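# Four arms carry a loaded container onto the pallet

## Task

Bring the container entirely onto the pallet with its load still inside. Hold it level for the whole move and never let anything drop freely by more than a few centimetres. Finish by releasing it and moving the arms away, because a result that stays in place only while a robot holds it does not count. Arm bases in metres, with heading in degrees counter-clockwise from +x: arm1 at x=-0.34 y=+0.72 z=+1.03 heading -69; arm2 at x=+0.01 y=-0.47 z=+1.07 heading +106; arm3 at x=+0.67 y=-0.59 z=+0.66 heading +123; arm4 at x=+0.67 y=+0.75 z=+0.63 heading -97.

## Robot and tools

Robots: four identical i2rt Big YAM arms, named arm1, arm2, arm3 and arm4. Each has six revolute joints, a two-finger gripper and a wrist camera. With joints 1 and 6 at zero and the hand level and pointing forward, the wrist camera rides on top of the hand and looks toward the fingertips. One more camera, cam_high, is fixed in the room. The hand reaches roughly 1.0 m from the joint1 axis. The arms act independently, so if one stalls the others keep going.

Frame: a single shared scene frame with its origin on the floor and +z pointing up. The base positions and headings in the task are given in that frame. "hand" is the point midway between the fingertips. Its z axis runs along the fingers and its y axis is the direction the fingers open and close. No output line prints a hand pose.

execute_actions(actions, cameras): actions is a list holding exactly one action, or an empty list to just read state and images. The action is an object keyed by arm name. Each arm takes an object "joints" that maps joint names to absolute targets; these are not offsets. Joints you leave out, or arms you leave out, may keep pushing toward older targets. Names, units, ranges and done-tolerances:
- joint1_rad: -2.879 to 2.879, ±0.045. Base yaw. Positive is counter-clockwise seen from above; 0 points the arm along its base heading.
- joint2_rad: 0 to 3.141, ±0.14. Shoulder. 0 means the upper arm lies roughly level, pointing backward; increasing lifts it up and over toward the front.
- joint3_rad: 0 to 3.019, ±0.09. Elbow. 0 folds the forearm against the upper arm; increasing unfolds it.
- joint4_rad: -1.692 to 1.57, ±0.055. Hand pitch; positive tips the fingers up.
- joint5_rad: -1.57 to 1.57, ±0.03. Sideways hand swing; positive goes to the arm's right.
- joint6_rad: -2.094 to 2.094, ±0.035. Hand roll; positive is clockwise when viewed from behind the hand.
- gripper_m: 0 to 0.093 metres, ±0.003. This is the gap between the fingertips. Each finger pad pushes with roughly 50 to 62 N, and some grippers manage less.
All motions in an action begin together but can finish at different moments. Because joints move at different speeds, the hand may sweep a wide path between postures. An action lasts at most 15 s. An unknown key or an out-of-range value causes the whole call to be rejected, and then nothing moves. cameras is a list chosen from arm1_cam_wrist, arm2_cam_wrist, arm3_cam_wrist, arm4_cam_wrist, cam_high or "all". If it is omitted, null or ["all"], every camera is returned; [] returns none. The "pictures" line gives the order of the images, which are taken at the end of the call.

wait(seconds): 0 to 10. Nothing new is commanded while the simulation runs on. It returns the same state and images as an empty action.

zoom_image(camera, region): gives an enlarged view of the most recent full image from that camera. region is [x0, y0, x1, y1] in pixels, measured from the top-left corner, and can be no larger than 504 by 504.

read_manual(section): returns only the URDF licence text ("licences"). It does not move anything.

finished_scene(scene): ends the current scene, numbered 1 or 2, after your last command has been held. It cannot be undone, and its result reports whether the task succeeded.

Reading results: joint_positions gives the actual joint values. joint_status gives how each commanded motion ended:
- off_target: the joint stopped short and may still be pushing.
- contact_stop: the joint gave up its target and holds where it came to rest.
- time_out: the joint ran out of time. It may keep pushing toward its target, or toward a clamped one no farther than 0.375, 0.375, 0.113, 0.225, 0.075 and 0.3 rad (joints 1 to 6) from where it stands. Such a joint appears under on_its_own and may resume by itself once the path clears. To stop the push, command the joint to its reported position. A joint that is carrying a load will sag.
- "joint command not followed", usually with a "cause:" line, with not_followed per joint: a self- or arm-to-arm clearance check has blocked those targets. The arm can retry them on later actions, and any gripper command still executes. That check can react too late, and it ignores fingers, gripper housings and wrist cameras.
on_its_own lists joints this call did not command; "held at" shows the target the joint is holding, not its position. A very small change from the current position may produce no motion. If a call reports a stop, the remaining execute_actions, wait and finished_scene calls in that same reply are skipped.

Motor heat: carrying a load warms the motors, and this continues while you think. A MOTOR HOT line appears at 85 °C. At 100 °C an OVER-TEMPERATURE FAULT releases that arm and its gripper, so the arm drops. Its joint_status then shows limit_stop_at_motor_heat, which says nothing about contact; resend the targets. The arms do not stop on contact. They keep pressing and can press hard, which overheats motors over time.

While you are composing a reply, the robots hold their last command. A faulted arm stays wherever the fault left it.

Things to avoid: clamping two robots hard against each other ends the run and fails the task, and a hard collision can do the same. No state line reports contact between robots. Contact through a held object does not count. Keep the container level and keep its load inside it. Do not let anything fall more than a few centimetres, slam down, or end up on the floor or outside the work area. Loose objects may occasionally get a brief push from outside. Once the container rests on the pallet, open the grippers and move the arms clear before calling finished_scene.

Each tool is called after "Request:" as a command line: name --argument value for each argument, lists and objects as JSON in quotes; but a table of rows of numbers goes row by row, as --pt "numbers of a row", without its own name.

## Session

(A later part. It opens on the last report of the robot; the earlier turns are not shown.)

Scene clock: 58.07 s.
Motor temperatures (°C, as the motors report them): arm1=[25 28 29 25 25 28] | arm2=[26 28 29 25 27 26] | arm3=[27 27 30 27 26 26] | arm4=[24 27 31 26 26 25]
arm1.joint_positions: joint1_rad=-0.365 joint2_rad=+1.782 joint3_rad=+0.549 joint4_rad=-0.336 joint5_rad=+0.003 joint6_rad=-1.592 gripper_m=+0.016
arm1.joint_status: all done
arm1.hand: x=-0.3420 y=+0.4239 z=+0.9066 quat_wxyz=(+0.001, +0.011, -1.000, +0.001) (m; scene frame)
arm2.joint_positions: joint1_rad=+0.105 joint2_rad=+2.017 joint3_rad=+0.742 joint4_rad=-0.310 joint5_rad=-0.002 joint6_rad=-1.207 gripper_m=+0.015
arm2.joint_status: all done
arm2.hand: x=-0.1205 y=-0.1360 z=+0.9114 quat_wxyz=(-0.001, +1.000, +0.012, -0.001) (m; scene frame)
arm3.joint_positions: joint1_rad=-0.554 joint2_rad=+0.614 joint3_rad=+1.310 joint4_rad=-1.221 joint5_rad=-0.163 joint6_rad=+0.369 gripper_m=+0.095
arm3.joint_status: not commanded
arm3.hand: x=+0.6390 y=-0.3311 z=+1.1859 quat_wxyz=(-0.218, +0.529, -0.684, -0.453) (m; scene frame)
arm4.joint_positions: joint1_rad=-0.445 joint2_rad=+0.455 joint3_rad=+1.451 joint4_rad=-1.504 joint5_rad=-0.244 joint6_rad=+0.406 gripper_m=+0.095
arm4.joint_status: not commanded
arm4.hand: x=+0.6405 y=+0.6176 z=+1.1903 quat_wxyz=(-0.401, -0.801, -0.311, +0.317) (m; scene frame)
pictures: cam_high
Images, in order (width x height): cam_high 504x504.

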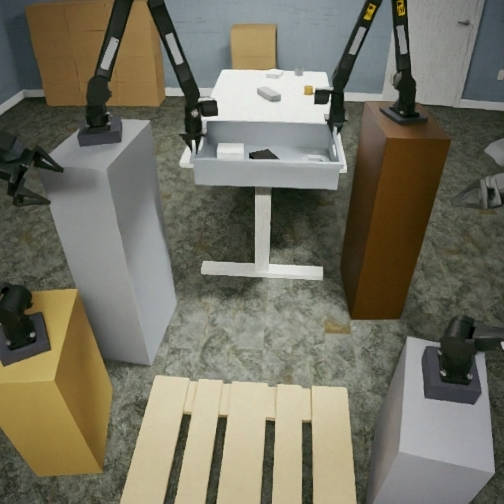

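Request:
execute_actions --actions '[{"arm1":{"joints":{"joint1_rad":-0.047,"joint2_rad":1.76,"joint3_rad":0.625,"joint4_rad":-0.38,"joint6_rad":-1.245}},"arm2":{"joints":{"joint1_rad":-0.16,"joint2_rad":1.93,"joint3_rad":0.69,"joint4_rad":-0.255,"joint6_rad":-1.48}}}]' --cameras '[]'

Request:
execute_actions --actions '[{"arm1":{"joints":{"joint1_rad":0.222,"joint2_rad":1.82,"joint3_rad":0.755,"joint4_rad":-0.445,"joint6_rad":-0.976}},"arm2":{"joints":{"joint1_rad":-0.458,"joint2_rad":1.94,"joint3_rad":0.71,"joint4_rad":-0.27,"joint6_rad":-1.78}}}]' --cameras '[]'

Request:
execute_actions --actions '[{"arm1":{"joints":{"joint1_rad":0.42,"joint2_rad":1.91,"joint3_rad":0.95,"joint4_rad":-0.543,"joint6_rad":-0.779}},"arm2":{"joints":{"joint1_rad":-0.725,"joint2_rad":1.975,"joint3_rad":0.808,"joint4_rad":-0.335,"joint6_rad":-2.045}}}]' --cameras '["cam_high"]'

Scene clock: 62.27 s.
Motor temperatures (°C, as the motors report them): arm1=[25 28 29 25 25 28] | arm2=[26 28 28 25 27 26] | arm3=[27 27 30 27 26 26] | arm4=[24 27 31 26 26 25]
arm1.joint_positions: joint1_rad=-0.038 joint2_rad=+1.793 joint3_rad=+0.589 joint4_rad=-0.364 joint5_rad=+0.005 joint6_rad=-1.259 gripper_m=+0.016
arm1.joint_status: all done
arm1.hand: x=-0.2431 y=+0.4253 z=+0.9088 quat_wxyz=(+0.002, +0.008, -1.000, +0.002) (m; scene frame)
arm2.joint_positions: joint1_rad=-0.171 joint2_rad=+1.984 joint3_rad=+0.670 joint4_rad=-0.265 joint5_rad=-0.002 joint6_rad=-1.479 gripper_m=+0.015
arm2.joint_status: all done
arm2.hand: x=-0.0233 y=-0.1356 z=+0.9139 quat_wxyz=(-0.003, +1.000, +0.010, -0.003) (m; scene frame)
arm3.joint_positions: joint1_rad=-0.554 joint2_rad=+0.614 joint3_rad=+1.310 joint4_rad=-1.221 joint5_rad=-0.162 joint6_rad=+0.369 gripper_m=+0.095
arm3.joint_status: not commanded
arm3.hand: x=+0.6391 y=-0.3311 z=+1.1859 quat_wxyz=(-0.218, +0.529, -0.684, -0.453) (m; scene frame)
arm4.joint_positions: joint1_rad=-0.445 joint2_rad=+0.455 joint3_rad=+1.451 joint4_rad=-1.504 joint5_rad=-0.244 joint6_rad=+0.406 gripper_m=+0.095
arm4.joint_status: not commanded
arm4.hand: x=+0.6405 y=+0.6176 z=+1.1903 quat_wxyz=(-0.401, -0.801, -0.311, +0.317) (m; scene frame)
pictures: none
No camera images: the call's "cameras" was empty. Leave "cameras" out to get every camera's image.

Scene clock: 63.50 s.
Motor temperatures (°C, as the motors report them): arm1=[25 28 29 25 25 28] | arm2=[26 28 28 25 27 26] | arm3=[27 27 30 27 26 26] | arm4=[24 27 31 26 26 25]
arm1.joint_positions: joint1_rad=+0.232 joint2_rad=+1.858 joint3_rad=+0.720 joint4_rad=-0.434 joint5_rad=+0.007 joint6_rad=-0.986 gripper_m=+0.016
arm1.joint_status: all done
arm1.hand: x=-0.1433 y=+0.4248 z=+0.9083 quat_wxyz=(+0.003, +0.007, -1.000, +0.002) (m; scene frame)
arm2.joint_positions: joint1_rad=-0.470 joint2_rad=+1.985 joint3_rad=+0.678 joint4_rad=-0.278 joint5_rad=+0.002 joint6_rad=-1.777 gripper_m=+0.015
arm2.joint_status: all done
arm2.hand: x=+0.0761 y=-0.1379 z=+0.9138 quat_wxyz=(+0.000, +1.000, +0.009, -0.003) (m; scene frame)
arm3.joint_positions: joint1_rad=-0.554 joint2_rad=+0.614 joint3_rad=+1.310 joint4_rad=-1.221 joint5_rad=-0.162 joint6_rad=+0.369 gripper_m=+0.095
arm3.joint_status: not commanded
arm3.hand: x=+0.6391 y=-0.3311 z=+1.1859 quat_wxyz=(-0.218, +0.529, -0.684, -0.453) (m; scene frame)
arm4.joint_positions: joint1_rad=-0.445 joint2_rad=+0.455 joint3_rad=+1.451 joint4_rad=-1.504 joint5_rad=-0.244 joint6_rad=+0.406 gripper_m=+0.095
arm4.joint_status: not commanded
arm4.hand: x=+0.6405 y=+0.6176 z=+1.1903 quat_wxyz=(-0.401, -0.801, -0.311, +0.317) (m; scene frame)
pictures: none
No camera images: the call's "cameras" was empty. Leave "cameras" out to get every camera's image.

Scene clock: 64.77 s.
Motor temperatures (°C, as the motors report them): arm1=[25 28 29 25 25 28] | arm2=[26 28 28 25 27 26] | arm3=[27 27 30 27 26 26] | arm4=[24 27 31 26 26 25]
arm1.joint_positions: joint1_rad=+0.433 joint2_rad=+1.960 joint3_rad=+0.916 joint4_rad=-0.537 joint5_rad=+0.007 joint6_rad=-0.785 gripper_m=+0.016
arm1.joint_status: all done
arm1.hand: x=-0.0430 y=+0.4262 z=+0.9054 quat_wxyz=(+0.006, +0.007, -1.000, -0.001) (m; scene frame)
arm2.joint_positions: joint1_rad=-0.741 joint2_rad=+2.022 joint3_rad=+0.775 joint4_rad=-0.344 joint5_rad=+0.009 joint6_rad=-2.046 gripper_m=+0.015
arm2.joint_status: all done
arm2.hand: x=+0.1767 y=-0.1381 z=+0.9119 quat_wxyz=(+0.003, +1.000, +0.008, -0.003) (m; scene frame)
arm3.joint_positions: joint1_rad=-0.554 joint2_rad=+0.614 joint3_rad=+1.310 joint4_rad=-1.221 joint5_rad=-0.162 joint6_rad=+0.369 gripper_m=+0.095
arm3.joint_status: not commanded
arm3.hand: x=+0.6391 y=-0.3311 z=+1.1859 quat_wxyz=(-0.218, +0.529, -0.684, -0.453) (m; scene frame)
arm4.joint_positions: joint1_rad=-0.445 joint2_rad=+0.455 joint3_rad=+1.451 joint4_rad=-1.504 joint5_rad=-0.244 joint6_rad=+0.406 gripper_m=+0.095
arm4.joint_status: not commanded
arm4.hand: x=+0.6405 y=+0.6176 z=+1.1903 quat_wxyz=(-0.401, -0.801, -0.311, +0.317) (m; scene frame)
pictures: cam_high
Images, in order (width x height): cam_high 504x504.

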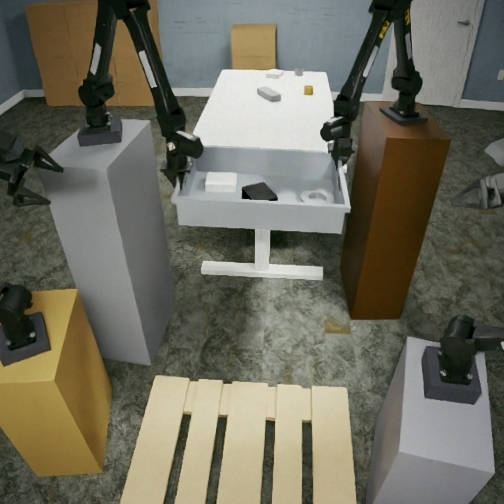

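Request:
execute_actions --actions '[{"arm1":{"joints":{"joint2_rad":2.175,"joint3_rad":0.99,"joint4_rad":-0.312}},"arm2":{"joints":{"joint2_rad":2.28,"joint3_rad":0.89,"joint4_rad":-0.105}},"arm3":{"joints":{"joint1_rad":0.067,"joint2_rad":1.5,"joint3_rad":2.0,"joint4_rad":-1.68,"joint5_rad":0,"joint6_rad":0.643}},"arm4":{"joints":{"joint1_rad":-0.651,"joint2_rad":1.3,"joint3_rad":1.7,"joint4_rad":-1.532,"joint5_rad":0,"joint6_rad":-0.773}}}]' --cameras '[]'

Request:
execute_actions --actions '[{"arm1":{"joints":{"joint2_rad":2.45,"joint3_rad":1.1,"joint4_rad":-0.151}},"arm2":{"joints":{"joint2_rad":2.573,"joint3_rad":1.04,"joint4_rad":0.033}}}]' --cameras '[]'

Request:
execute_actions --actions '[{"arm3":{"joints":{"joint2_rad":2.278,"joint3_rad":2.41}},"arm4":{"joints":{"joint2_rad":1.929,"joint3_rad":1.91}}}]' --cameras '["cam_high","arm3_cam_wrist","arm4_cam_wrist"]'

Scene clock: 71.43 s.
Motor temperatures (°C, as the motors report them): arm1=[25 29 29 25 25 28] | arm2=[26 28 28 25 27 26] | arm3=[27 27 31 27 26 26] | arm4=[24 27 32 26 26 25]
arm1.joint_positions: joint1_rad=+0.428 joint2_rad=+2.243 joint3_rad=+0.960 joint4_rad=-0.302 joint5_rad=+0.010 joint6_rad=-0.793 gripper_m=+0.016
arm1.joint_status: all done
arm1.hand: x=-0.0465 y=+0.4260 z=+0.7985 quat_wxyz=(+0.009, +0.009, -1.000, -0.002) (m; scene frame)
arm2.joint_positions: joint1_rad=-0.736 joint2_rad=+2.341 joint3_rad=+0.865 joint4_rad=-0.125 joint5_rad=+0.006 joint6_rad=-2.048 gripper_m=+0.015
arm2.joint_status: all done
arm2.hand: x=+0.1732 y=-0.1375 z=+0.8068 quat_wxyz=(+0.007, +1.000, +0.011, -0.007) (m; scene frame)
arm3.joint_positions: joint1_rad=+0.065 joint2_rad=+1.526 joint3_rad=+1.945 joint4_rad=-1.669 joint5_rad=-0.002 joint6_rad=+0.627 gripper_m=+0.095
arm3.joint_status: all done
arm3.hand: x=+0.3733 y=-0.1859 z=+1.0931 quat_wxyz=(-0.023, +0.703, -0.693, -0.158) (m; scene frame)
arm4.joint_positions: joint1_rad=-0.646 joint2_rad=+1.311 joint3_rad=+1.670 joint4_rad=-1.519 joint5_rad=-0.003 joint6_rad=-0.761 gripper_m=+0.095
arm4.joint_status: all done
arm4.hand: x=+0.3635 y=+0.4307 z=+1.0518 quat_wxyz=(+0.000, -0.696, -0.689, +0.203) (m; scene frame)
pictures: none
No camera images: the call's "cameras" was empty. Leave "cameras" out to get every camera's image.

Scene clock: 72.50 s.
Motor temperatures (°C, as the motors report them): arm1=[25 29 29 25 25 28] | arm2=[26 28 28 25 27 26] | arm3=[27 27 31 27 26 26] | arm4=[24 27 32 26 26 25]
arm1.joint_positions: joint1_rad=+0.430 joint2_rad=+2.523 joint3_rad=+1.081 joint4_rad=-0.145 joint5_rad=+0.010 joint6_rad=-0.793 gripper_m=+0.016
arm1.joint_status: all done
arm1.hand: x=-0.0464 y=+0.4267 z=+0.6964 quat_wxyz=(+0.009, +0.009, -1.000, -0.002) (m; scene frame)
arm2.joint_positions: joint1_rad=-0.738 joint2_rad=+2.637 joint3_rad=+1.027 joint4_rad=+0.011 joint5_rad=+0.007 joint6_rad=-2.052 gripper_m=+0.015
arm2.joint_status: all done
arm2.hand: x=+0.1737 y=-0.1349 z=+0.7047 quat_wxyz=(+0.007, +1.000, +0.013, -0.006) (m; scene frame)
arm3.joint_positions: joint1_rad=+0.065 joint2_rad=+1.526 joint3_rad=+1.945 joint4_rad=-1.669 joint5_rad=-0.002 joint6_rad=+0.627 gripper_m=+0.095
arm3.joint_status: not commanded
arm3.hand: x=+0.3733 y=-0.1859 z=+1.0931 quat_wxyz=(-0.023, +0.703, -0.693, -0.158) (m; scene frame)
arm4.joint_positions: joint1_rad=-0.646 joint2_rad=+1.311 joint3_rad=+1.670 joint4_rad=-1.519 joint5_rad=-0.003 joint6_rad=-0.761 gripper_m=+0.095
arm4.joint_status: not commanded
arm4.hand: x=+0.3635 y=+0.4307 z=+1.0518 quat_wxyz=(+0.000, -0.696, -0.689, +0.203) (m; scene frame)
pictures: none
No camera images: the call's "cameras" was empty. Leave "cameras" out to get every camera's image.

Scene clock: 74.13 s.
Motor temperatures (°C, as the motors report them): arm1=[25 29 29 25 25 28] | arm2=[26 28 28 25 27 26] | arm3=[27 27 31 27 26 26] | arm4=[24 27 32 26 26 25]
arm1.joint_positions: joint1_rad=+0.428 joint2_rad=+2.523 joint3_rad=+1.086 joint4_rad=-0.147 joint5_rad=+0.008 joint6_rad=-0.788 gripper_m=+0.016
arm1.joint_status: not commanded
arm1.hand: x=-0.0448 y=+0.4244 z=+0.6968 quat_wxyz=(+0.007, +0.005, -1.000, -0.002) (m; scene frame)
arm2.joint_positions: joint1_rad=-0.735 joint2_rad=+2.645 joint3_rad=+1.024 joint4_rad=+0.014 joint5_rad=+0.006 joint6_rad=-2.042 gripper_m=+0.015
arm2.joint_status: not commanded
arm2.hand: x=+0.1706 y=-0.1386 z=+0.7019 quat_wxyz=(+0.010, +1.000, +0.010, -0.008) (m; scene frame)
arm3.joint_positions: joint1_rad=+0.058 joint2_rad=+2.318 joint3_rad=+2.378 joint4_rad=-1.669 joint5_rad=+0.003 joint6_rad=+0.644 gripper_m=+0.095
arm3.joint_status: all done
arm3.hand: x=+0.2569 y=-0.0209 z=+0.7990 quat_wxyz=(+0.002, +0.703, -0.710, +0.019) (m; scene frame)
arm4.joint_positions: joint1_rad=-0.646 joint2_rad=+1.952 joint3_rad=+1.879 joint4_rad=-1.521 joint5_rad=-0.003 joint6_rad=-0.762 gripper_m=+0.095
arm4.joint_status: all done
arm4.hand: x=+0.2539 y=+0.3220 z=+0.8118 quat_wxyz=(+0.004, -0.711, -0.703, -0.013) (m; scene frame)
pictures: arm3_cam_wrist, arm4_cam_wrist, cam_high
Images, in order (width x height): arm3_cam_wrist 504x504, arm4_cam_wrist 504x504, cam_high 504x504.

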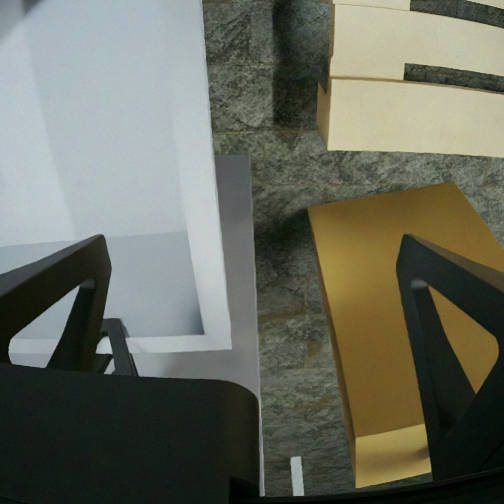

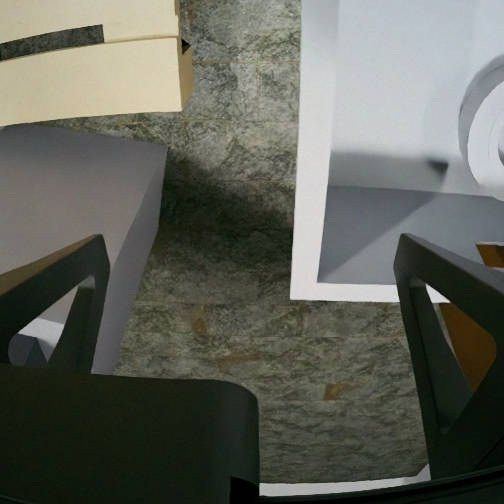

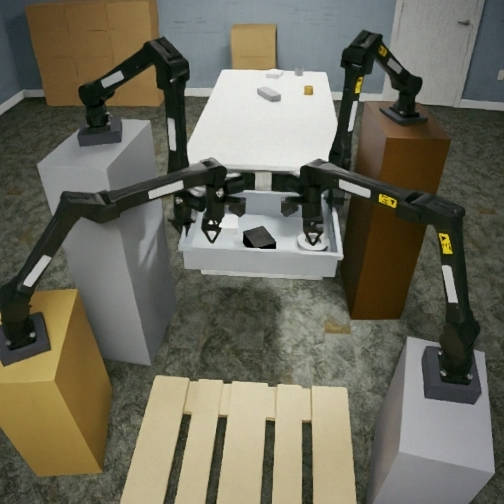

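Request:
execute_actions --actions '[{"arm3":{"joints":{"joint2_rad":2.42,"joint3_rad":2.35,"joint4_rad":-1.465}},"arm4":{"joints":{"joint1_rad":-0.685,"joint2_rad":2.03,"joint3_rad":1.73,"joint4_rad":-1.245,"joint6_rad":-0.81}}}]' --cameras '["arm3_cam_wrist","arm4_cam_wrist"]'

Scene clock: 78.13 s.
Motor temperatures (°C, as the motors report them): arm1=[25 29 29 25 25 28] | arm2=[26 28 28 25 27 26] | arm3=[27 28 31 27 26 26] | arm4=[24 28 32 26 26 25]
arm1.joint_positions: joint1_rad=+0.428 joint2_rad=+2.523 joint3_rad=+1.086 joint4_rad=-0.147 joint5_rad=+0.008 joint6_rad=-0.788 gripper_m=+0.016
arm1.joint_status: not commanded
arm1.hand: x=-0.0448 y=+0.4244 z=+0.6968 quat_wxyz=(+0.007, +0.005, -1.000, -0.002) (m; scene frame)
arm2.joint_positions: joint1_rad=-0.735 joint2_rad=+2.645 joint3_rad=+1.024 joint4_rad=+0.014 joint5_rad=+0.006 joint6_rad=-2.042 gripper_m=+0.015
arm2.joint_status: not commanded
arm2.hand: x=+0.1706 y=-0.1386 z=+0.7019 quat_wxyz=(+0.010, +1.000, +0.010, -0.008) (m; scene frame)
arm3.joint_positions: joint1_rad=+0.058 joint2_rad=+2.318 joint3_rad=+2.374 joint4_rad=-1.669 joint5_rad=+0.003 joint6_rad=+0.644 gripper_m=+0.095
arm3.joint_status: joint2_rad not_followed (moved +0.000 of +0.102); joint3_rad not_followed (moved -0.004 of -0.028); joint4_rad time_out (moved +0.000 of +0.204)
arm3.on_its_own: joint4_rad is held at -1.669, not at your -1.465, since a time_out
arm3.hand: x=+0.2574 y=-0.0216 z=+0.7974 quat_wxyz=(+0.002, +0.703, -0.710, +0.021) (m; scene frame)
arm4.joint_positions: joint1_rad=-0.687 joint2_rad=+2.035 joint3_rad=+1.716 joint4_rad=-1.262 joint5_rad=-0.002 joint6_rad=-0.798 gripper_m=+0.095
arm4.joint_status: all done
arm4.hand: x=+0.2274 y=+0.3327 z=+0.7025 quat_wxyz=(+0.004, -0.713, -0.701, -0.005) (m; scene frame)
pictures: arm3_cam_wrist, arm4_cam_wrist
joint command not followed: on one or more control steps a check withheld the commanded joint targets of the arm3 arm, and it was not sent them on those steps. On the call's last step the targets were still withheld.
cause: the commanded joint targets would bring a part of the robot too close to another arm (this arm's wrist (the part past joint 5) and the other arm's wrist (the part past joint 4)); next, command targets that bring no part of the robot closer to that arm.
Images, in order (width x height): arm3_cam_wrist 504x504, arm4_cam_wrist 504x504.

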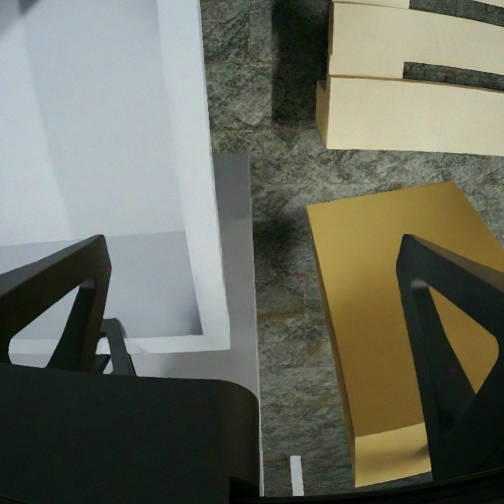

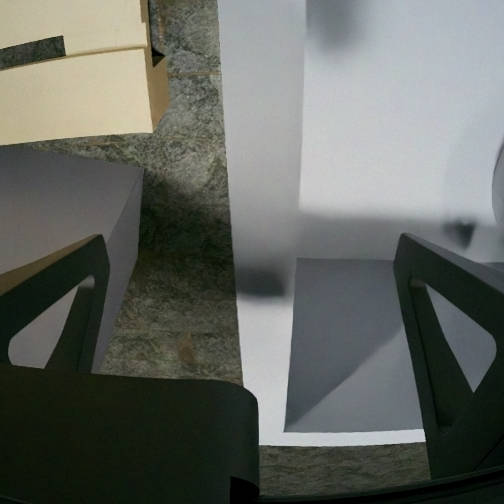

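Request:
execute_actions --actions '[{"arm3":{"joints":{"joint1_rad":0.03,"joint2_rad":2.45,"joint3_rad":2.61,"joint4_rad":-1.62,"joint6_rad":0.615}},"arm4":{"joints":{"gripper_m":0}}}]' --cameras '[]'

Request:
execute_actions --actions '[{"arm3":{"joints":{"joint2_rad":2.555,"joint4_rad":-1.585}}}]' --cameras '["arm3_cam_wrist"]'

Scene clock: 80.33 s.
Motor temperatures (°C, as the motors report them): arm1=[25 29 29 25 25 28] | arm2=[26 28 28 25 27 26] | arm3=[27 28 31 27 26 26] | arm4=[24 28 32 26 26 25]
arm1.joint_positions: joint1_rad=+0.429 joint2_rad=+2.523 joint3_rad=+1.086 joint4_rad=-0.147 joint5_rad=+0.005 joint6_rad=-0.788 gripper_m=+0.016
arm1.joint_status: not commanded
arm1.hand: x=-0.0442 y=+0.4251 z=+0.6968 quat_wxyz=(+0.006, +0.006, -1.000, -0.003) (m; scene frame)
arm2.joint_positions: joint1_rad=-0.734 joint2_rad=+2.645 joint3_rad=+1.024 joint4_rad=+0.015 joint5_rad=+0.008 joint6_rad=-2.042 gripper_m=+0.015
arm2.joint_status: not commanded
arm2.hand: x=+0.1708 y=-0.1385 z=+0.7019 quat_wxyz=(+0.010, +1.000, +0.010, -0.007) (m; scene frame)
arm3.joint_positions: joint1_rad=+0.038 joint2_rad=+2.458 joint3_rad=+2.555 joint4_rad=-1.631 joint5_rad=+0.003 joint6_rad=+0.631 gripper_m=+0.095
arm3.joint_status: all done
arm3.hand: x=+0.2411 y=+0.0254 z=+0.7675 quat_wxyz=(-0.004, +0.701, -0.713, -0.018) (m; scene frame)
arm4.joint_positions: joint1_rad=-0.688 joint2_rad=+2.033 joint3_rad=+1.717 joint4_rad=-1.252 joint5_rad=+0.009 joint6_rad=-0.809 gripper_m=+0.016
arm4.joint_status: gripper_m off_target (ended at +0.016, target +0.000)
arm4.hand: x=+0.2238 y=+0.3326 z=+0.7036 quat_wxyz=(+0.009, -0.709, -0.705, +0.000) (m; scene frame)
pictures: none
joint command not followed: on one or more control steps a check withheld the commanded joint targets of the arm3 arm, and it was not sent them on those steps.
cause: the commanded joint targets would bring a part of the robot too close to another arm (this arm's wrist (the part past joint 5) and the other arm's wrist (the part past joint 4)); next, command targets that bring no part of the robot closer to that arm.
No camera images: the call's "cameras" was empty. Leave "cameras" out to get every camera's image.

Scene clock: 81.73 s.
Motor temperatures (°C, as the motors report them): arm1=[25 29 29 25 25 28] | arm2=[26 28 28 25 27 26] | arm3=[27 28 31 27 26 26] | arm4=[24 28 32 26 26 25]
arm1.joint_positions: joint1_rad=+0.429 joint2_rad=+2.523 joint3_rad=+1.086 joint4_rad=-0.147 joint5_rad=+0.005 joint6_rad=-0.788 gripper_m=+0.016
arm1.joint_status: not commanded
arm1.hand: x=-0.0442 y=+0.4251 z=+0.6968 quat_wxyz=(+0.006, +0.006, -1.000, -0.003) (m; scene frame)
arm2.joint_positions: joint1_rad=-0.734 joint2_rad=+2.645 joint3_rad=+1.024 joint4_rad=+0.015 joint5_rad=+0.008 joint6_rad=-2.042 gripper_m=+0.015
arm2.joint_status: not commanded
arm2.hand: x=+0.1708 y=-0.1385 z=+0.7019 quat_wxyz=(+0.010, +1.000, +0.010, -0.007) (m; scene frame)
arm3.joint_positions: joint1_rad=+0.038 joint2_rad=+2.567 joint3_rad=+2.568 joint4_rad=-1.598 joint5_rad=+0.003 joint6_rad=+0.631 gripper_m=+0.095
arm3.joint_status: all done
arm3.hand: x=+0.2383 y=+0.0292 z=+0.6936 quat_wxyz=(+0.002, +0.701, -0.713, +0.012) (m; scene frame)
arm4.joint_positions: joint1_rad=-0.688 joint2_rad=+2.033 joint3_rad=+1.717 joint4_rad=-1.252 joint5_rad=+0.009 joint6_rad=-0.809 gripper_m=+0.016
arm4.joint_status: not commanded
arm4.hand: x=+0.2238 y=+0.3326 z=+0.7036 quat_wxyz=(+0.009, -0.709, -0.705, +0.000) (m; scene frame)
pictures: arm3_cam_wrist
Images, in order (width x height): arm3_cam_wrist 504x504.

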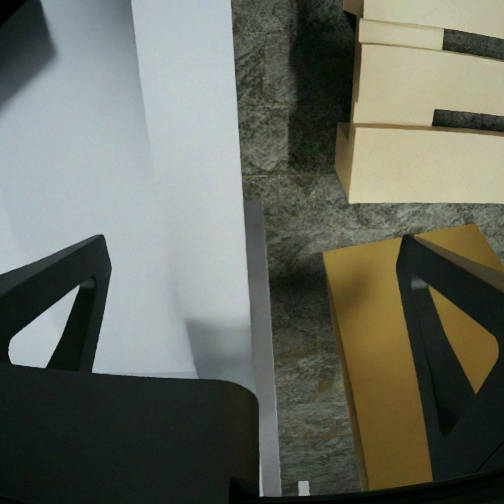

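Request:
execute_actions --actions '[{"arm3":{"joints":{"joint1_rad":0.058,"gripper_m":0}}}]' --cameras '[]'

Request:
execute_actions --actions '[{"arm3":{"joints":{"joint2_rad":2.42,"joint3_rad":2.66}},"arm1":{"joints":{"joint2_rad":2.42}},"arm4":{"joints":{"joint2_rad":2.1,"joint3_rad":1.7}},"arm2":{"joints":{"joint2_rad":2.64,"joint3_rad":1.03}}}]' --cameras '[]'

Request:
execute_actions --actions '[{"arm2":{"joints":{"gripper_m":0.093}}}]' --cameras '["cam_high"]'

Scene clock: 84.37 s.
Motor temperatures (°C, as the motors report them): arm1=[25 29 29 25 25 28] | arm2=[26 28 28 25 27 26] | arm3=[27 28 31 27 26 26] | arm4=[24 28 32 26 26 25]
arm1.joint_positions: joint1_rad=+0.429 joint2_rad=+2.523 joint3_rad=+1.087 joint4_rad=-0.145 joint5_rad=+0.005 joint6_rad=-0.789 gripper_m=+0.016
arm1.joint_status: not commanded
arm1.hand: x=-0.0433 y=+0.4242 z=+0.6969 quat_wxyz=(+0.005, +0.007, -1.000, -0.001) (m; scene frame)
arm2.joint_positions: joint1_rad=-0.735 joint2_rad=+2.644 joint3_rad=+1.023 joint4_rad=+0.015 joint5_rad=+0.010 joint6_rad=-2.042 gripper_m=+0.015
arm2.joint_status: not commanded
arm2.hand: x=+0.1712 y=-0.1393 z=+0.7023 quat_wxyz=(+0.010, +1.000, +0.009, -0.006) (m; scene frame)
arm3.joint_positions: joint1_rad=+0.046 joint2_rad=+2.567 joint3_rad=+2.566 joint4_rad=-1.581 joint5_rad=-0.012 joint6_rad=+0.613 gripper_m=+0.016
arm3.joint_status: joint1_rad not_followed (moved +0.008 of +0.020); gripper_m off_target (ended at +0.016, target +0.000)
arm3.hand: x=+0.2295 y=+0.0274 z=+0.6928 quat_wxyz=(+0.007, +0.710, -0.704, +0.004) (m; scene frame)
arm4.joint_positions: joint1_rad=-0.686 joint2_rad=+2.032 joint3_rad=+1.717 joint4_rad=-1.252 joint5_rad=+0.008 joint6_rad=-0.810 gripper_m=+0.016
arm4.joint_status: not commanded
arm4.hand: x=+0.2250 y=+0.3313 z=+0.7042 quat_wxyz=(+0.009, -0.708, -0.706, +0.001) (m; scene frame)
pictures: none
joint command not followed: on one or more control steps a check withheld the commanded joint targets of the arm3 arm, and it was not sent them on those steps. On the call's last step the targets were still withheld.
cause: the commanded joint targets would bring a part of the robot too close to another arm (this arm's forearm (the part past joint 3) and the other arm's wrist (the part past joint 4)); next, command targets that bring no part of the robot closer to that arm.
No camera images: the call's "cameras" was empty. Leave "cameras" out to get every camera's image.

Scene clock: 86.30 s.
Motor temperatures (°C, as the motors report them): arm1=[25 29 29 25 25 28] | arm2=[26 28 28 25 27 26] | arm3=[27 29 32 27 26 26] | arm4=[24 28 32 26 26 25]
arm1.joint_positions: joint1_rad=+0.429 joint2_rad=+2.523 joint3_rad=+1.087 joint4_rad=-0.145 joint5_rad=+0.005 joint6_rad=-0.789 gripper_m=+0.016
arm1.joint_status: all done
arm1.hand: x=-0.0433 y=+0.4242 z=+0.6969 quat_wxyz=(+0.005, +0.007, -1.000, -0.001) (m; scene frame)
arm2.joint_positions: joint1_rad=-0.735 joint2_rad=+2.646 joint3_rad=+1.022 joint4_rad=+0.019 joint5_rad=+0.009 joint6_rad=-2.042 gripper_m=+0.015
arm2.joint_status: all done
arm2.hand: x=+0.1706 y=-0.1402 z=+0.7014 quat_wxyz=(+0.010, +1.000, +0.009, -0.007) (m; scene frame)
arm3.joint_positions: joint1_rad=+0.046 joint2_rad=+2.565 joint3_rad=+2.572 joint4_rad=-1.581 joint5_rad=-0.012 joint6_rad=+0.610 gripper_m=+0.016
arm3.joint_status: joint2_rad time_out (moved -0.002 of -0.147); the others done
arm3.on_its_own: joint2_rad reads +2.565 and still pushes toward +2.420 since a time_out
arm3.hand: x=+0.2284 y=+0.0288 z=+0.6965 quat_wxyz=(+0.007, +0.711, -0.703, +0.000) (m; scene frame)
arm4.joint_positions: joint1_rad=-0.686 joint2_rad=+2.032 joint3_rad=+1.716 joint4_rad=-1.252 joint5_rad=+0.011 joint6_rad=-0.810 gripper_m=+0.016
arm4.joint_status: all done
arm4.hand: x=+0.2248 y=+0.3320 z=+0.7038 quat_wxyz=(+0.010, -0.708, -0.706, +0.000) (m; scene frame)
pictures: none
joint command not followed: on one or more control steps a check withheld the commanded joint targets of the arm3 arm, and it was not sent them on those steps.
cause: the commanded joint targets would bring a part of the robot too close to another arm (this arm's forearm (the part past joint 3) and the other arm's wrist (the part past joint 4)); next, command targets that bring no part of the robot closer to that arm.
No camera images: the call's "cameras" was empty. Leave "cameras" out to get every camera's image.

not run: a stop came earlier in this reply.

Request:
execute_actions --actions '[{"arm2":{"joints":{"gripper_m":0.093}}}]' --cameras '["cam_high"]'

Scene clock: 87.87 s.
Motor temperatures (°C, as the motors report them): arm1=[25 29 29 25 25 28] | arm2=[26 28 28 25 27 26] | arm3=[27 29 32 27 26 26] | arm4=[24 28 32 26 26 25]
arm1.joint_positions: joint1_rad=+0.428 joint2_rad=+2.523 joint3_rad=+1.087 joint4_rad=-0.145 joint5_rad=+0.003 joint6_rad=-0.789 gripper_m=+0.016
arm1.joint_status: not commanded
arm1.hand: x=-0.0430 y=+0.4244 z=+0.6969 quat_wxyz=(+0.004, +0.006, -1.000, -0.002) (m; scene frame)
arm2.joint_positions: joint1_rad=-0.735 joint2_rad=+2.646 joint3_rad=+1.025 joint4_rad=+0.025 joint5_rad=+0.005 joint6_rad=-2.042 gripper_m=+0.093
arm2.joint_status: all done
arm2.hand: x=+0.1718 y=-0.1363 z=+0.7016 quat_wxyz=(+0.005, +1.000, +0.009, -0.006) (m; scene frame)
arm3.joint_positions: joint1_rad=+0.047 joint2_rad=+2.565 joint3_rad=+2.572 joint4_rad=-1.579 joint5_rad=-0.009 joint6_rad=+0.610 gripper_m=+0.016
arm3.joint_status: not commanded
arm3.on_its_own: joint2_rad reads +2.565 and still pushes toward +2.420 since a time_out
arm3.hand: x=+0.2277 y=+0.0287 z=+0.6965 quat_wxyz=(+0.005, +0.712, -0.703, -0.001) (m; scene frame)
arm4.joint_positions: joint1_rad=-0.686 joint2_rad=+2.032 joint3_rad=+1.716 joint4_rad=-1.252 joint5_rad=+0.010 joint6_rad=-0.810 gripper_m=+0.016
arm4.joint_status: not commanded
arm4.hand: x=+0.2251 y=+0.3317 z=+0.7038 quat_wxyz=(+0.010, -0.708, -0.706, +0.000) (m; scene frame)
pictures: cam_high
Images, in order (width x height): cam_high 504x504.

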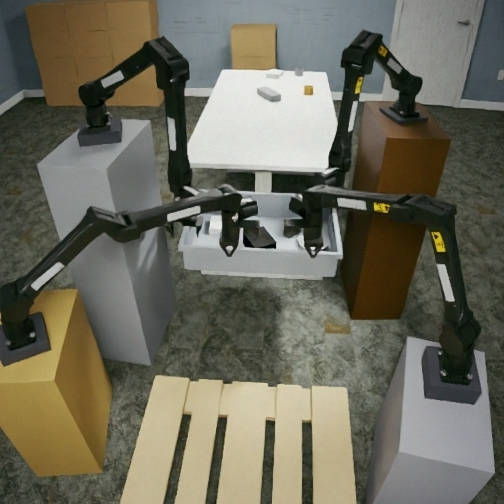

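Request:
execute_actions --actions '[{"arm2":{"joints":{"joint1_rad":-0.36,"joint2_rad":2.65,"joint3_rad":0.935,"joint4_rad":0.15,"joint6_rad":-1.66}}}]' --cameras '[]'

Request:
execute_actions --actions '[{"arm2":{"joints":{"joint1_rad":0.025,"joint3_rad":0.98,"joint4_rad":0.105,"joint6_rad":-1.28}}}]' --cameras '["arm2_cam_wrist"]'

Request:
execute_actions --actions '[{"arm2":{"joints":{"gripper_m":0}}}]' --cameras '[]'

Request:
execute_actions --actions '[{"arm3":{"joints":{"joint2_rad":2.555,"joint3_rad":2.6}},"arm1":{"joints":{"joint2_rad":2.49}},"arm4":{"joints":{"joint2_rad":1.965,"joint3_rad":1.755}},"arm2":{"joints":{"joint2_rad":2.59}}}]' --cameras '["cam_high"]'

Scene clock: 91.33 s.
Motor temperatures (°C, as the motors report them): arm1=[25 30 29 25 25 28] | arm2=[26 28 28 25 27 26] | arm3=[27 30 33 27 26 26] | arm4=[24 28 32 26 26 25]
arm1.joint_positions: joint1_rad=+0.428 joint2_rad=+2.523 joint3_rad=+1.087 joint4_rad=-0.145 joint5_rad=+0.003 joint6_rad=-0.789 gripper_m=+0.016
arm1.joint_status: not commanded
arm1.hand: x=-0.0430 y=+0.4244 z=+0.6969 quat_wxyz=(+0.004, +0.006, -1.000, -0.002) (m; scene frame)
arm2.joint_positions: joint1_rad=-0.348 joint2_rad=+2.646 joint3_rad=+0.937 joint4_rad=+0.142 joint5_rad=+0.002 joint6_rad=-1.669 gripper_m=+0.093
arm2.joint_status: all done
arm2.hand: x=+0.0351 y=-0.1264 z=+0.7056 quat_wxyz=(-0.009, +1.000, +0.016, -0.001) (m; scene frame)
arm3.joint_positions: joint1_rad=+0.047 joint2_rad=+2.565 joint3_rad=+2.572 joint4_rad=-1.579 joint5_rad=-0.009 joint6_rad=+0.610 gripper_m=+0.016
arm3.joint_status: not commanded
arm3.on_its_own: joint2_rad reads +2.565 and still pushes toward +2.420 since a time_out
arm3.hand: x=+0.2277 y=+0.0287 z=+0.6965 quat_wxyz=(+0.005, +0.712, -0.703, -0.001) (m; scene frame)
arm4.joint_positions: joint1_rad=-0.686 joint2_rad=+2.032 joint3_rad=+1.716 joint4_rad=-1.252 joint5_rad=+0.010 joint6_rad=-0.810 gripper_m=+0.016
arm4.joint_status: not commanded
arm4.hand: x=+0.2251 y=+0.3317 z=+0.7038 quat_wxyz=(+0.010, -0.708, -0.706, +0.000) (m; scene frame)
pictures: none
No camera images: the call's "cameras" was empty. Leave "cameras" out to get every camera's image.

Scene clock: 92.73 s.
Motor temperatures (°C, as the motors report them): arm1=[25 30 29 25 25 28] | arm2=[26 28 28 25 27 26] | arm3=[27 30 33 27 26 26] | arm4=[24 28 32 26 26 25]
arm1.joint_positions: joint1_rad=+0.428 joint2_rad=+2.523 joint3_rad=+1.087 joint4_rad=-0.145 joint5_rad=+0.002 joint6_rad=-0.789 gripper_m=+0.016
arm1.joint_status: not commanded
arm1.hand: x=-0.0430 y=+0.4245 z=+0.6969 quat_wxyz=(+0.004, +0.006, -1.000, -0.003) (m; scene frame)
arm2.joint_positions: joint1_rad=+0.036 joint2_rad=+2.646 joint3_rad=+0.979 joint4_rad=+0.114 joint5_rad=+0.002 joint6_rad=-1.289 gripper_m=+0.093
arm2.joint_status: all done
arm2.hand: x=-0.0984 y=-0.1237 z=+0.7046 quat_wxyz=(-0.016, +1.000, +0.018, -0.005) (m; scene frame)
arm3.joint_positions: joint1_rad=+0.048 joint2_rad=+2.565 joint3_rad=+2.572 joint4_rad=-1.579 joint5_rad=-0.009 joint6_rad=+0.610 gripper_m=+0.016
arm3.joint_status: not commanded
arm3.on_its_own: joint2_rad reads +2.565 and still pushes toward +2.420 since a time_out
arm3.hand: x=+0.2274 y=+0.0286 z=+0.6965 quat_wxyz=(+0.005, +0.712, -0.702, -0.001) (m; scene frame)
arm4.joint_positions: joint1_rad=-0.686 joint2_rad=+2.032 joint3_rad=+1.716 joint4_rad=-1.252 joint5_rad=+0.010 joint6_rad=-0.809 gripper_m=+0.016
arm4.joint_status: not commanded
arm4.hand: x=+0.2251 y=+0.3317 z=+0.7038 quat_wxyz=(+0.010, -0.708, -0.706, +0.000) (m; scene frame)
pictures: arm2_cam_wrist
Images, in order (width x height): arm2_cam_wrist 504x504.

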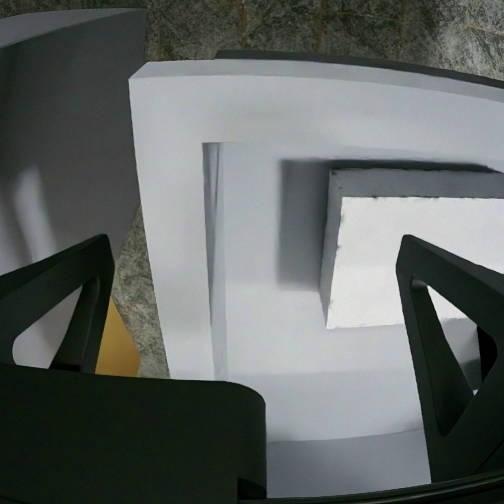

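Scene clock: 93.47 s.
Motor temperatures (°C, as the motors report them): arm1=[25 30 29 25 25 28] | arm2=[26 28 28 25 27 26] | arm3=[27 30 33 27 26 26] | arm4=[24 28 32 26 26 25]
arm1.joint_positions: joint1_rad=+0.428 joint2_rad=+2.523 joint3_rad=+1.087 joint4_rad=-0.146 joint5_rad=+0.001 joint6_rad=-0.788 gripper_m=+0.016
arm1.joint_status: not commanded
arm1.hand: x=-0.0430 y=+0.4247 z=+0.6969 quat_wxyz=(+0.004, +0.006, -1.000, -0.003) (m; scene frame)
arm2.joint_positions: joint1_rad=+0.036 joint2_rad=+2.652 joint3_rad=+0.959 joint4_rad=+0.094 joint5_rad=-0.012 joint6_rad=-1.279 gripper_m=+0.015
arm2.joint_status: gripper_m off_target (ended at +0.015, target +0.000)
arm2.hand: x=-0.0944 y=-0.1438 z=+0.7032 quat_wxyz=(+0.007, +1.000, +0.013, -0.005) (m; scene frame)
arm3.joint_positions: joint1_rad=+0.048 joint2_rad=+2.565 joint3_rad=+2.572 joint4_rad=-1.577 joint5_rad=-0.008 joint6_rad=+0.611 gripper_m=+0.016
arm3.joint_status: not commanded
arm3.on_its_own: joint2_rad reads +2.565 and still pushes toward +2.420 since a time_out
arm3.hand: x=+0.2274 y=+0.0291 z=+0.6965 quat_wxyz=(+0.004, +0.712, -0.703, -0.002) (m; scene frame)
arm4.joint_positions: joint1_rad=-0.686 joint2_rad=+2.032 joint3_rad=+1.716 joint4_rad=-1.252 joint5_rad=+0.011 joint6_rad=-0.809 gripper_m=+0.016
arm4.joint_status: not commanded
arm4.hand: x=+0.2251 y=+0.3319 z=+0.7038 quat_wxyz=(+0.010, -0.709, -0.705, +0.000) (m; scene frame)
pictures: none
No camera images: the call's "cameras" was empty. Leave "cameras" out to get every camera's image.

Scene clock: 94.17 s.
Motor temperatures (°C, as the motors report them): arm1=[25 30 29 25 25 28] | arm2=[26 28 28 25 27 26] | arm3=[27 30 33 27 26 26] | arm4=[24 28 32 26 26 25]
arm1.joint_positions: joint1_rad=+0.428 joint2_rad=+2.526 joint3_rad=+1.087 joint4_rad=-0.145 joint5_rad=-0.001 joint6_rad=-0.788 gripper_m=+0.016
arm1.joint_status: all done
arm1.hand: x=-0.0437 y=+0.4261 z=+0.6955 quat_wxyz=(+0.004, +0.006, -1.000, -0.005) (m; scene frame)
arm2.joint_positions: joint1_rad=+0.036 joint2_rad=+2.648 joint3_rad=+0.959 joint4_rad=+0.092 joint5_rad=-0.012 joint6_rad=-1.278 gripper_m=+0.015
arm2.joint_status: all done
arm2.hand: x=-0.0948 y=-0.1424 z=+0.7045 quat_wxyz=(+0.006, +1.000, +0.013, -0.005) (m; scene frame)
arm3.joint_positions: joint1_rad=+0.048 joint2_rad=+2.567 joint3_rad=+2.569 joint4_rad=-1.576 joint5_rad=-0.008 joint6_rad=+0.611 gripper_m=+0.016
arm3.joint_status: all done
arm3.hand: x=+0.2278 y=+0.0285 z=+0.6935 quat_wxyz=(+0.005, +0.711, -0.703, +0.001) (m; scene frame)
arm4.joint_positions: joint1_rad=-0.686 joint2_rad=+2.028 joint3_rad=+1.716 joint4_rad=-1.252 joint5_rad=+0.011 joint6_rad=-0.809 gripper_m=+0.016
arm4.joint_status: all done
arm4.hand: x=+0.2247 y=+0.3315 z=+0.7068 quat_wxyz=(+0.010, -0.709, -0.705, +0.003) (m; scene frame)
pictures: cam_high
Images, in order (width x height): cam_high 504x504.

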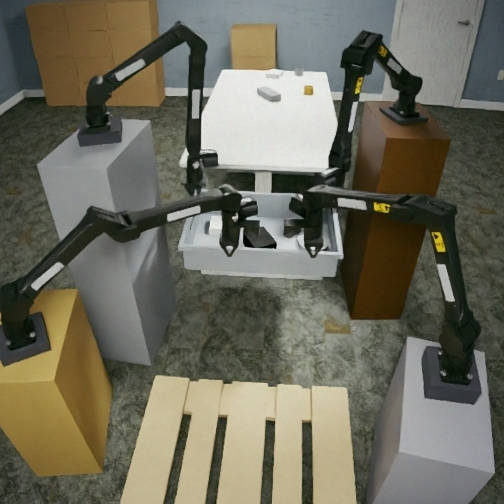

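Request:
execute_actions --actions '[{"arm3":{"joints":{"gripper_m":0.093}},"arm2":{"joints":{"joint2_rad":2.55,"joint3_rad":0.96,"joint4_rad":0.06}}}]' --cameras '[]'

Request:
execute_actions --actions '[{"arm3":{"joints":{"joint2_rad":2.4,"joint4_rad":-1.68}}}]' --cameras '[]'

Request:
execute_actions --actions '[{"arm3":{"joints":{"joint1_rad":0.281,"joint2_rad":2.2,"joint3_rad":2.23,"joint4_rad":-1.559,"joint6_rad":-0.725}}}]' --cameras '[]'

Request:
execute_actions --actions '[{"arm3":{"joints":{"joint2_rad":2.26,"joint3_rad":2.035,"joint4_rad":-1.31}}}]' --cameras '["cam_high","arm3_cam_wrist"]'

Scene clock: 98.33 s.
Motor temperatures (°C, as the motors report them): arm1=[25 30 28 25 25 28] | arm2=[26 28 28 25 27 26] | arm3=[27 30 33 27 26 26] | arm4=[24 29 33 26 26 25]
arm1.joint_positions: joint1_rad=+0.429 joint2_rad=+2.526 joint3_rad=+1.087 joint4_rad=-0.145 joint5_rad=+0.002 joint6_rad=-0.788 gripper_m=+0.016
arm1.joint_status: not commanded
arm1.hand: x=-0.0440 y=+0.4258 z=+0.6955 quat_wxyz=(+0.005, +0.006, -1.000, -0.004) (m; scene frame)
arm2.joint_positions: joint1_rad=+0.036 joint2_rad=+2.617 joint3_rad=+0.949 joint4_rad=+0.056 joint5_rad=-0.010 joint6_rad=-1.278 gripper_m=+0.015
arm2.joint_status: all done
arm2.hand: x=-0.0944 y=-0.1428 z=+0.7148 quat_wxyz=(+0.014, +1.000, +0.013, -0.001) (m; scene frame)
arm3.joint_positions: joint1_rad=+0.048 joint2_rad=+2.567 joint3_rad=+2.569 joint4_rad=-1.576 joint5_rad=-0.004 joint6_rad=+0.612 gripper_m=+0.093
arm3.joint_status: all done
arm3.hand: x=+0.2284 y=+0.0289 z=+0.6935 quat_wxyz=(+0.003, +0.711, -0.703, +0.001) (m; scene frame)
arm4.joint_positions: joint1_rad=-0.686 joint2_rad=+2.028 joint3_rad=+1.716 joint4_rad=-1.250 joint5_rad=+0.010 joint6_rad=-0.809 gripper_m=+0.016
arm4.joint_status: not commanded
arm4.hand: x=+0.2244 y=+0.3312 z=+0.7068 quat_wxyz=(+0.010, -0.709, -0.705, +0.004) (m; scene frame)
pictures: none
No camera images: the call's "cameras" was empty. Leave "cameras" out to get every camera's image.

Scene clock: 99.53 s.
Motor temperatures (°C, as the motors report them): arm1=[25 30 28 25 25 28] | arm2=[26 28 28 25 27 26] | arm3=[27 30 33 27 26 26] | arm4=[24 29 33 26 26 25]
arm1.joint_positions: joint1_rad=+0.429 joint2_rad=+2.526 joint3_rad=+1.087 joint4_rad=-0.145 joint5_rad=+0.002 joint6_rad=-0.788 gripper_m=+0.016
arm1.joint_status: not commanded
arm1.hand: x=-0.0440 y=+0.4258 z=+0.6955 quat_wxyz=(+0.005, +0.006, -1.000, -0.004) (m; scene frame)
arm2.joint_positions: joint1_rad=+0.036 joint2_rad=+2.617 joint3_rad=+0.949 joint4_rad=+0.056 joint5_rad=-0.010 joint6_rad=-1.278 gripper_m=+0.015
arm2.joint_status: not commanded
arm2.hand: x=-0.0944 y=-0.1428 z=+0.7148 quat_wxyz=(+0.014, +1.000, +0.013, -0.001) (m; scene frame)
arm3.joint_positions: joint1_rad=+0.048 joint2_rad=+2.402 joint3_rad=+2.569 joint4_rad=-1.669 joint5_rad=-0.004 joint6_rad=+0.612 gripper_m=+0.093
arm3.joint_status: all done
arm3.hand: x=+0.2385 y=+0.0152 z=+0.8135 quat_wxyz=(-0.003, +0.711, -0.702, -0.035) (m; scene frame)
arm4.joint_positions: joint1_rad=-0.686 joint2_rad=+2.028 joint3_rad=+1.716 joint4_rad=-1.250 joint5_rad=+0.010 joint6_rad=-0.809 gripper_m=+0.016
arm4.joint_status: not commanded
arm4.hand: x=+0.2244 y=+0.3312 z=+0.7068 quat_wxyz=(+0.010, -0.709, -0.705, +0.004) (m; scene frame)
pictures: none
No camera images: the call's "cameras" was empty. Leave "cameras" out to get every camera's image.

Scene clock: 101.60 s.
Motor temperatures (°C, as the motors report them): arm1=[25 30 28 25 25 28] | arm2=[26 28 28 25 27 26] | arm3=[27 30 33 27 26 26] | arm4=[24 29 33 26 26 25]
arm1.joint_positions: joint1_rad=+0.429 joint2_rad=+2.526 joint3_rad=+1.087 joint4_rad=-0.145 joint5_rad=+0.002 joint6_rad=-0.788 gripper_m=+0.016
arm1.joint_status: not commanded
arm1.hand: x=-0.0440 y=+0.4258 z=+0.6955 quat_wxyz=(+0.005, +0.006, -1.000, -0.004) (m; scene frame)
arm2.joint_positions: joint1_rad=+0.036 joint2_rad=+2.617 joint3_rad=+0.949 joint4_rad=+0.056 joint5_rad=-0.010 joint6_rad=-1.278 gripper_m=+0.015
arm2.joint_status: not commanded
arm2.hand: x=-0.0944 y=-0.1428 z=+0.7148 quat_wxyz=(+0.014, +1.000, +0.013, -0.001) (m; scene frame)
arm3.joint_positions: joint1_rad=+0.275 joint2_rad=+2.222 joint3_rad=+2.221 joint4_rad=-1.572 joint5_rad=-0.002 joint6_rad=-0.709 gripper_m=+0.093
arm3.joint_status: all done
arm3.hand: x=+0.1550 y=-0.1330 z=+0.8040 quat_wxyz=(+0.001, +1.000, -0.006, -0.001) (m; scene frame)
arm4.joint_positions: joint1_rad=-0.686 joint2_rad=+2.028 joint3_rad=+1.716 joint4_rad=-1.250 joint5_rad=+0.010 joint6_rad=-0.809 gripper_m=+0.016
arm4.joint_status: not commanded
arm4.hand: x=+0.2244 y=+0.3312 z=+0.7068 quat_wxyz=(+0.010, -0.709, -0.705, +0.004) (m; scene frame)
pictures: none
No camera images: the call's "cameras" was empty. Leave "cameras" out to get every camera's image.

Scene clock: 102.97 s.
Motor temperatures (°C, as the motors report them): arm1=[25 30 28 25 25 28] | arm2=[26 28 28 25 27 26] | arm3=[27 30 32 27 26 26] | arm4=[24 29 33 26 26 25]
arm1.joint_positions: joint1_rad=+0.429 joint2_rad=+2.526 joint3_rad=+1.087 joint4_rad=-0.145 joint5_rad=+0.002 joint6_rad=-0.788 gripper_m=+0.016
arm1.joint_status: not commanded
arm1.hand: x=-0.0440 y=+0.4258 z=+0.6955 quat_wxyz=(+0.005, +0.006, -1.000, -0.004) (m; scene frame)
arm2.joint_positions: joint1_rad=+0.036 joint2_rad=+2.617 joint3_rad=+0.949 joint4_rad=+0.056 joint5_rad=-0.010 joint6_rad=-1.278 gripper_m=+0.015
arm2.joint_status: not commanded
arm2.hand: x=-0.0944 y=-0.1428 z=+0.7148 quat_wxyz=(+0.014, +1.000, +0.013, -0.001) (m; scene frame)
arm3.joint_positions: joint1_rad=+0.275 joint2_rad=+2.271 joint3_rad=+2.020 joint4_rad=-1.323 joint5_rad=-0.002 joint6_rad=-0.709 gripper_m=+0.093
arm3.joint_status: all done
arm3.hand: x=+0.1547 y=-0.1330 z=+0.6949 quat_wxyz=(+0.002, +1.000, -0.005, +0.000) (m; scene frame)
arm4.joint_positions: joint1_rad=-0.686 joint2_rad=+2.028 joint3_rad=+1.716 joint4_rad=-1.250 joint5_rad=+0.010 joint6_rad=-0.809 gripper_m=+0.016
arm4.joint_status: not commanded
arm4.hand: x=+0.2244 y=+0.3312 z=+0.7068 quat_wxyz=(+0.010, -0.709, -0.705, +0.004) (m; scene frame)
pictures: arm3_cam_wrist, cam_high
Images, in order (width x height): arm3_cam_wrist 504x504, cam_high 504x504.

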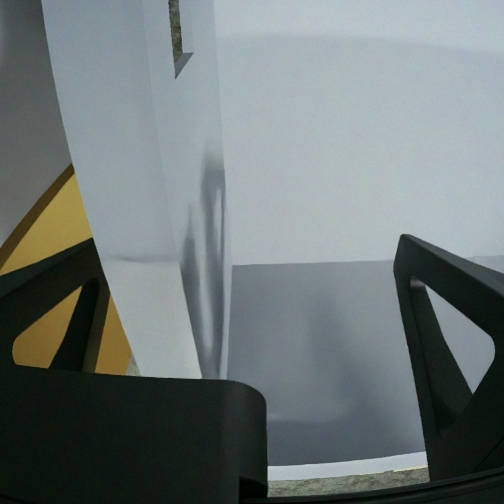

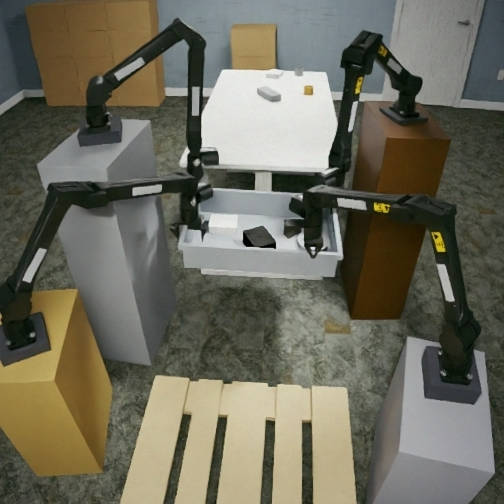

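Request:
execute_actions --actions '[{"arm3":{"joints":{"joint1_rad":0.318,"joint6_rad":-0.69}}}]' --cameras '[]'

Request:
execute_actions --actions '[{"arm3":{"joints":{"gripper_m":0}}}]' --cameras '[]'

Request:
execute_actions --actions '[{"arm1":{"joints":{"joint1_rad":0.58,"joint2_rad":2.54,"joint3_rad":1.385,"joint4_rad":-0.355,"joint6_rad":-0.62}},"arm2":{"joints":{"joint1_rad":-0.31,"joint2_rad":2.58,"joint3_rad":0.92,"joint4_rad":0.105,"joint6_rad":-1.63}},"arm3":{"joints":{"joint1_rad":0.175,"joint2_rad":1.975,"joint3_rad":1.625,"joint4_rad":-1.135,"joint6_rad":-0.83}},"arm4":{"joints":{"joint1_rad":-0.528,"joint2_rad":1.79,"joint3_rad":1.44,"joint4_rad":-1.14,"joint6_rad":-0.65}}}]' --cameras '["cam_high"]'

Scene clock: 107.83 s.
Motor temperatures (°C, as the motors report them): arm1=[25 30 28 25 25 28] | arm2=[26 28 28 25 27 26] | arm3=[27 30 32 27 26 26] | arm4=[24 30 33 26 26 25]
arm1.joint_positions: joint1_rad=+0.429 joint2_rad=+2.526 joint3_rad=+1.087 joint4_rad=-0.145 joint5_rad=+0.002 joint6_rad=-0.788 gripper_m=+0.016
arm1.joint_status: not commanded
arm1.hand: x=-0.0440 y=+0.4258 z=+0.6955 quat_wxyz=(+0.005, +0.006, -1.000, -0.004) (m; scene frame)
arm2.joint_positions: joint1_rad=+0.036 joint2_rad=+2.617 joint3_rad=+0.949 joint4_rad=+0.056 joint5_rad=-0.010 joint6_rad=-1.278 gripper_m=+0.015
arm2.joint_status: not commanded
arm2.hand: x=-0.0944 y=-0.1428 z=+0.7148 quat_wxyz=(+0.014, +1.000, +0.013, -0.001) (m; scene frame)
arm3.joint_positions: joint1_rad=+0.316 joint2_rad=+2.271 joint3_rad=+2.020 joint4_rad=-1.323 joint5_rad=-0.002 joint6_rad=-0.706 gripper_m=+0.093
arm3.joint_status: all done
arm3.hand: x=+0.1365 y=-0.1546 z=+0.6949 quat_wxyz=(+0.002, +1.000, +0.014, +0.000) (m; scene frame)
arm4.joint_positions: joint1_rad=-0.686 joint2_rad=+2.028 joint3_rad=+1.716 joint4_rad=-1.250 joint5_rad=+0.010 joint6_rad=-0.809 gripper_m=+0.016
arm4.joint_status: not commanded
arm4.hand: x=+0.2244 y=+0.3312 z=+0.7068 quat_wxyz=(+0.010, -0.709, -0.705, +0.004) (m; scene frame)
pictures: none
No camera images: the call's "cameras" was empty. Leave "cameras" out to get every camera's image.

Scene clock: 108.53 s.
Motor temperatures (°C, as the motors report them): arm1=[25 30 28 25 25 28] | arm2=[26 28 28 25 27 26] | arm3=[27 30 32 27 26 26] | arm4=[24 30 34 26 26 25]
arm1.joint_positions: joint1_rad=+0.429 joint2_rad=+2.526 joint3_rad=+1.087 joint4_rad=-0.145 joint5_rad=+0.002 joint6_rad=-0.788 gripper_m=+0.016
arm1.joint_status: not commanded
arm1.hand: x=-0.0439 y=+0.4259 z=+0.6955 quat_wxyz=(+0.005, +0.006, -1.000, -0.004) (m; scene frame)
arm2.joint_positions: joint1_rad=+0.036 joint2_rad=+2.616 joint3_rad=+0.949 joint4_rad=+0.056 joint5_rad=-0.012 joint6_rad=-1.278 gripper_m=+0.015
arm2.joint_status: not commanded
arm2.hand: x=-0.0948 y=-0.1423 z=+0.7152 quat_wxyz=(+0.014, +1.000, +0.013, -0.002) (m; scene frame)
arm3.joint_positions: joint1_rad=+0.317 joint2_rad=+2.271 joint3_rad=+2.020 joint4_rad=-1.320 joint5_rad=+0.003 joint6_rad=-0.701 gripper_m=+0.015
arm3.joint_status: gripper_m off_target (ended at +0.015, target +0.000)
arm3.hand: x=+0.1361 y=-0.1543 z=+0.6949 quat_wxyz=(-0.001, +1.000, +0.011, +0.000) (m; scene frame)
arm4.joint_positions: joint1_rad=-0.686 joint2_rad=+2.028 joint3_rad=+1.716 joint4_rad=-1.250 joint5_rad=+0.011 joint6_rad=-0.809 gripper_m=+0.016
arm4.joint_status: not commanded
arm4.hand: x=+0.2240 y=+0.3315 z=+0.7068 quat_wxyz=(+0.010, -0.709, -0.705, +0.004) (m; scene frame)
pictures: none
No camera images: the call's "cameras" was empty. Leave "cameras" out to get every camera's image.

Scene clock: 109.67 s.
Motor temperatures (°C, as the motors report them): arm1=[25 30 28 25 25 28] | arm2=[26 28 28 25 27 26] | arm3=[27 30 32 27 26 26] | arm4=[24 30 34 26 26 25]
arm1.joint_positions: joint1_rad=+0.606 joint2_rad=+2.571 joint3_rad=+1.359 joint4_rad=-0.351 joint5_rad=-0.001 joint6_rad=-0.605 gripper_m=+0.016
arm1.joint_status: all done
arm1.hand: x=+0.0826 y=+0.4291 z=+0.7007 quat_wxyz=(-0.004, +0.003, -1.000, +0.002) (m; scene frame)
arm2.joint_positions: joint1_rad=-0.324 joint2_rad=+2.616 joint3_rad=+0.913 joint4_rad=+0.086 joint5_rad=+0.008 joint6_rad=-1.625 gripper_m=+0.015
arm2.joint_status: all done
arm2.hand: x=+0.0276 y=-0.1404 z=+0.7161 quat_wxyz=(+0.016, +1.000, +0.006, +0.000) (m; scene frame)
arm3.joint_positions: joint1_rad=+0.191 joint2_rad=+2.032 joint3_rad=+1.612 joint4_rad=-1.149 joint5_rad=+0.007 joint6_rad=-0.817 gripper_m=+0.015
arm3.joint_status: all done
arm3.hand: x=+0.2558 y=-0.1526 z=+0.6972 quat_wxyz=(-0.003, +1.000, +0.006, +0.001) (m; scene frame)
arm4.joint_positions: joint1_rad=-0.525 joint2_rad=+1.826 joint3_rad=+1.411 joint4_rad=-1.149 joint5_rad=+0.003 joint6_rad=-0.641 gripper_m=+0.016
arm4.joint_status: all done
arm4.hand: x=+0.3482 y=+0.3285 z=+0.7086 quat_wxyz=(+0.006, -0.711, -0.703, +0.003) (m; scene frame)
pictures: cam_high
Images, in order (width x height): cam_high 504x504.

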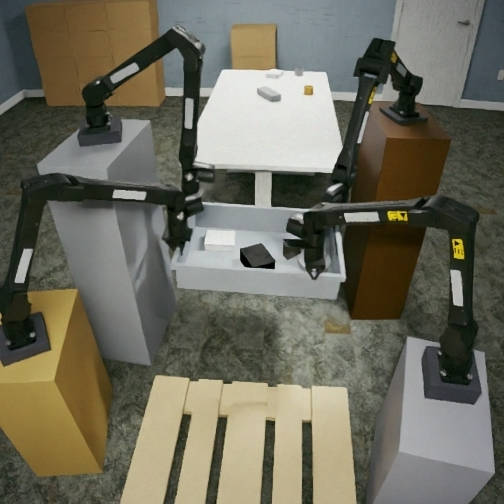

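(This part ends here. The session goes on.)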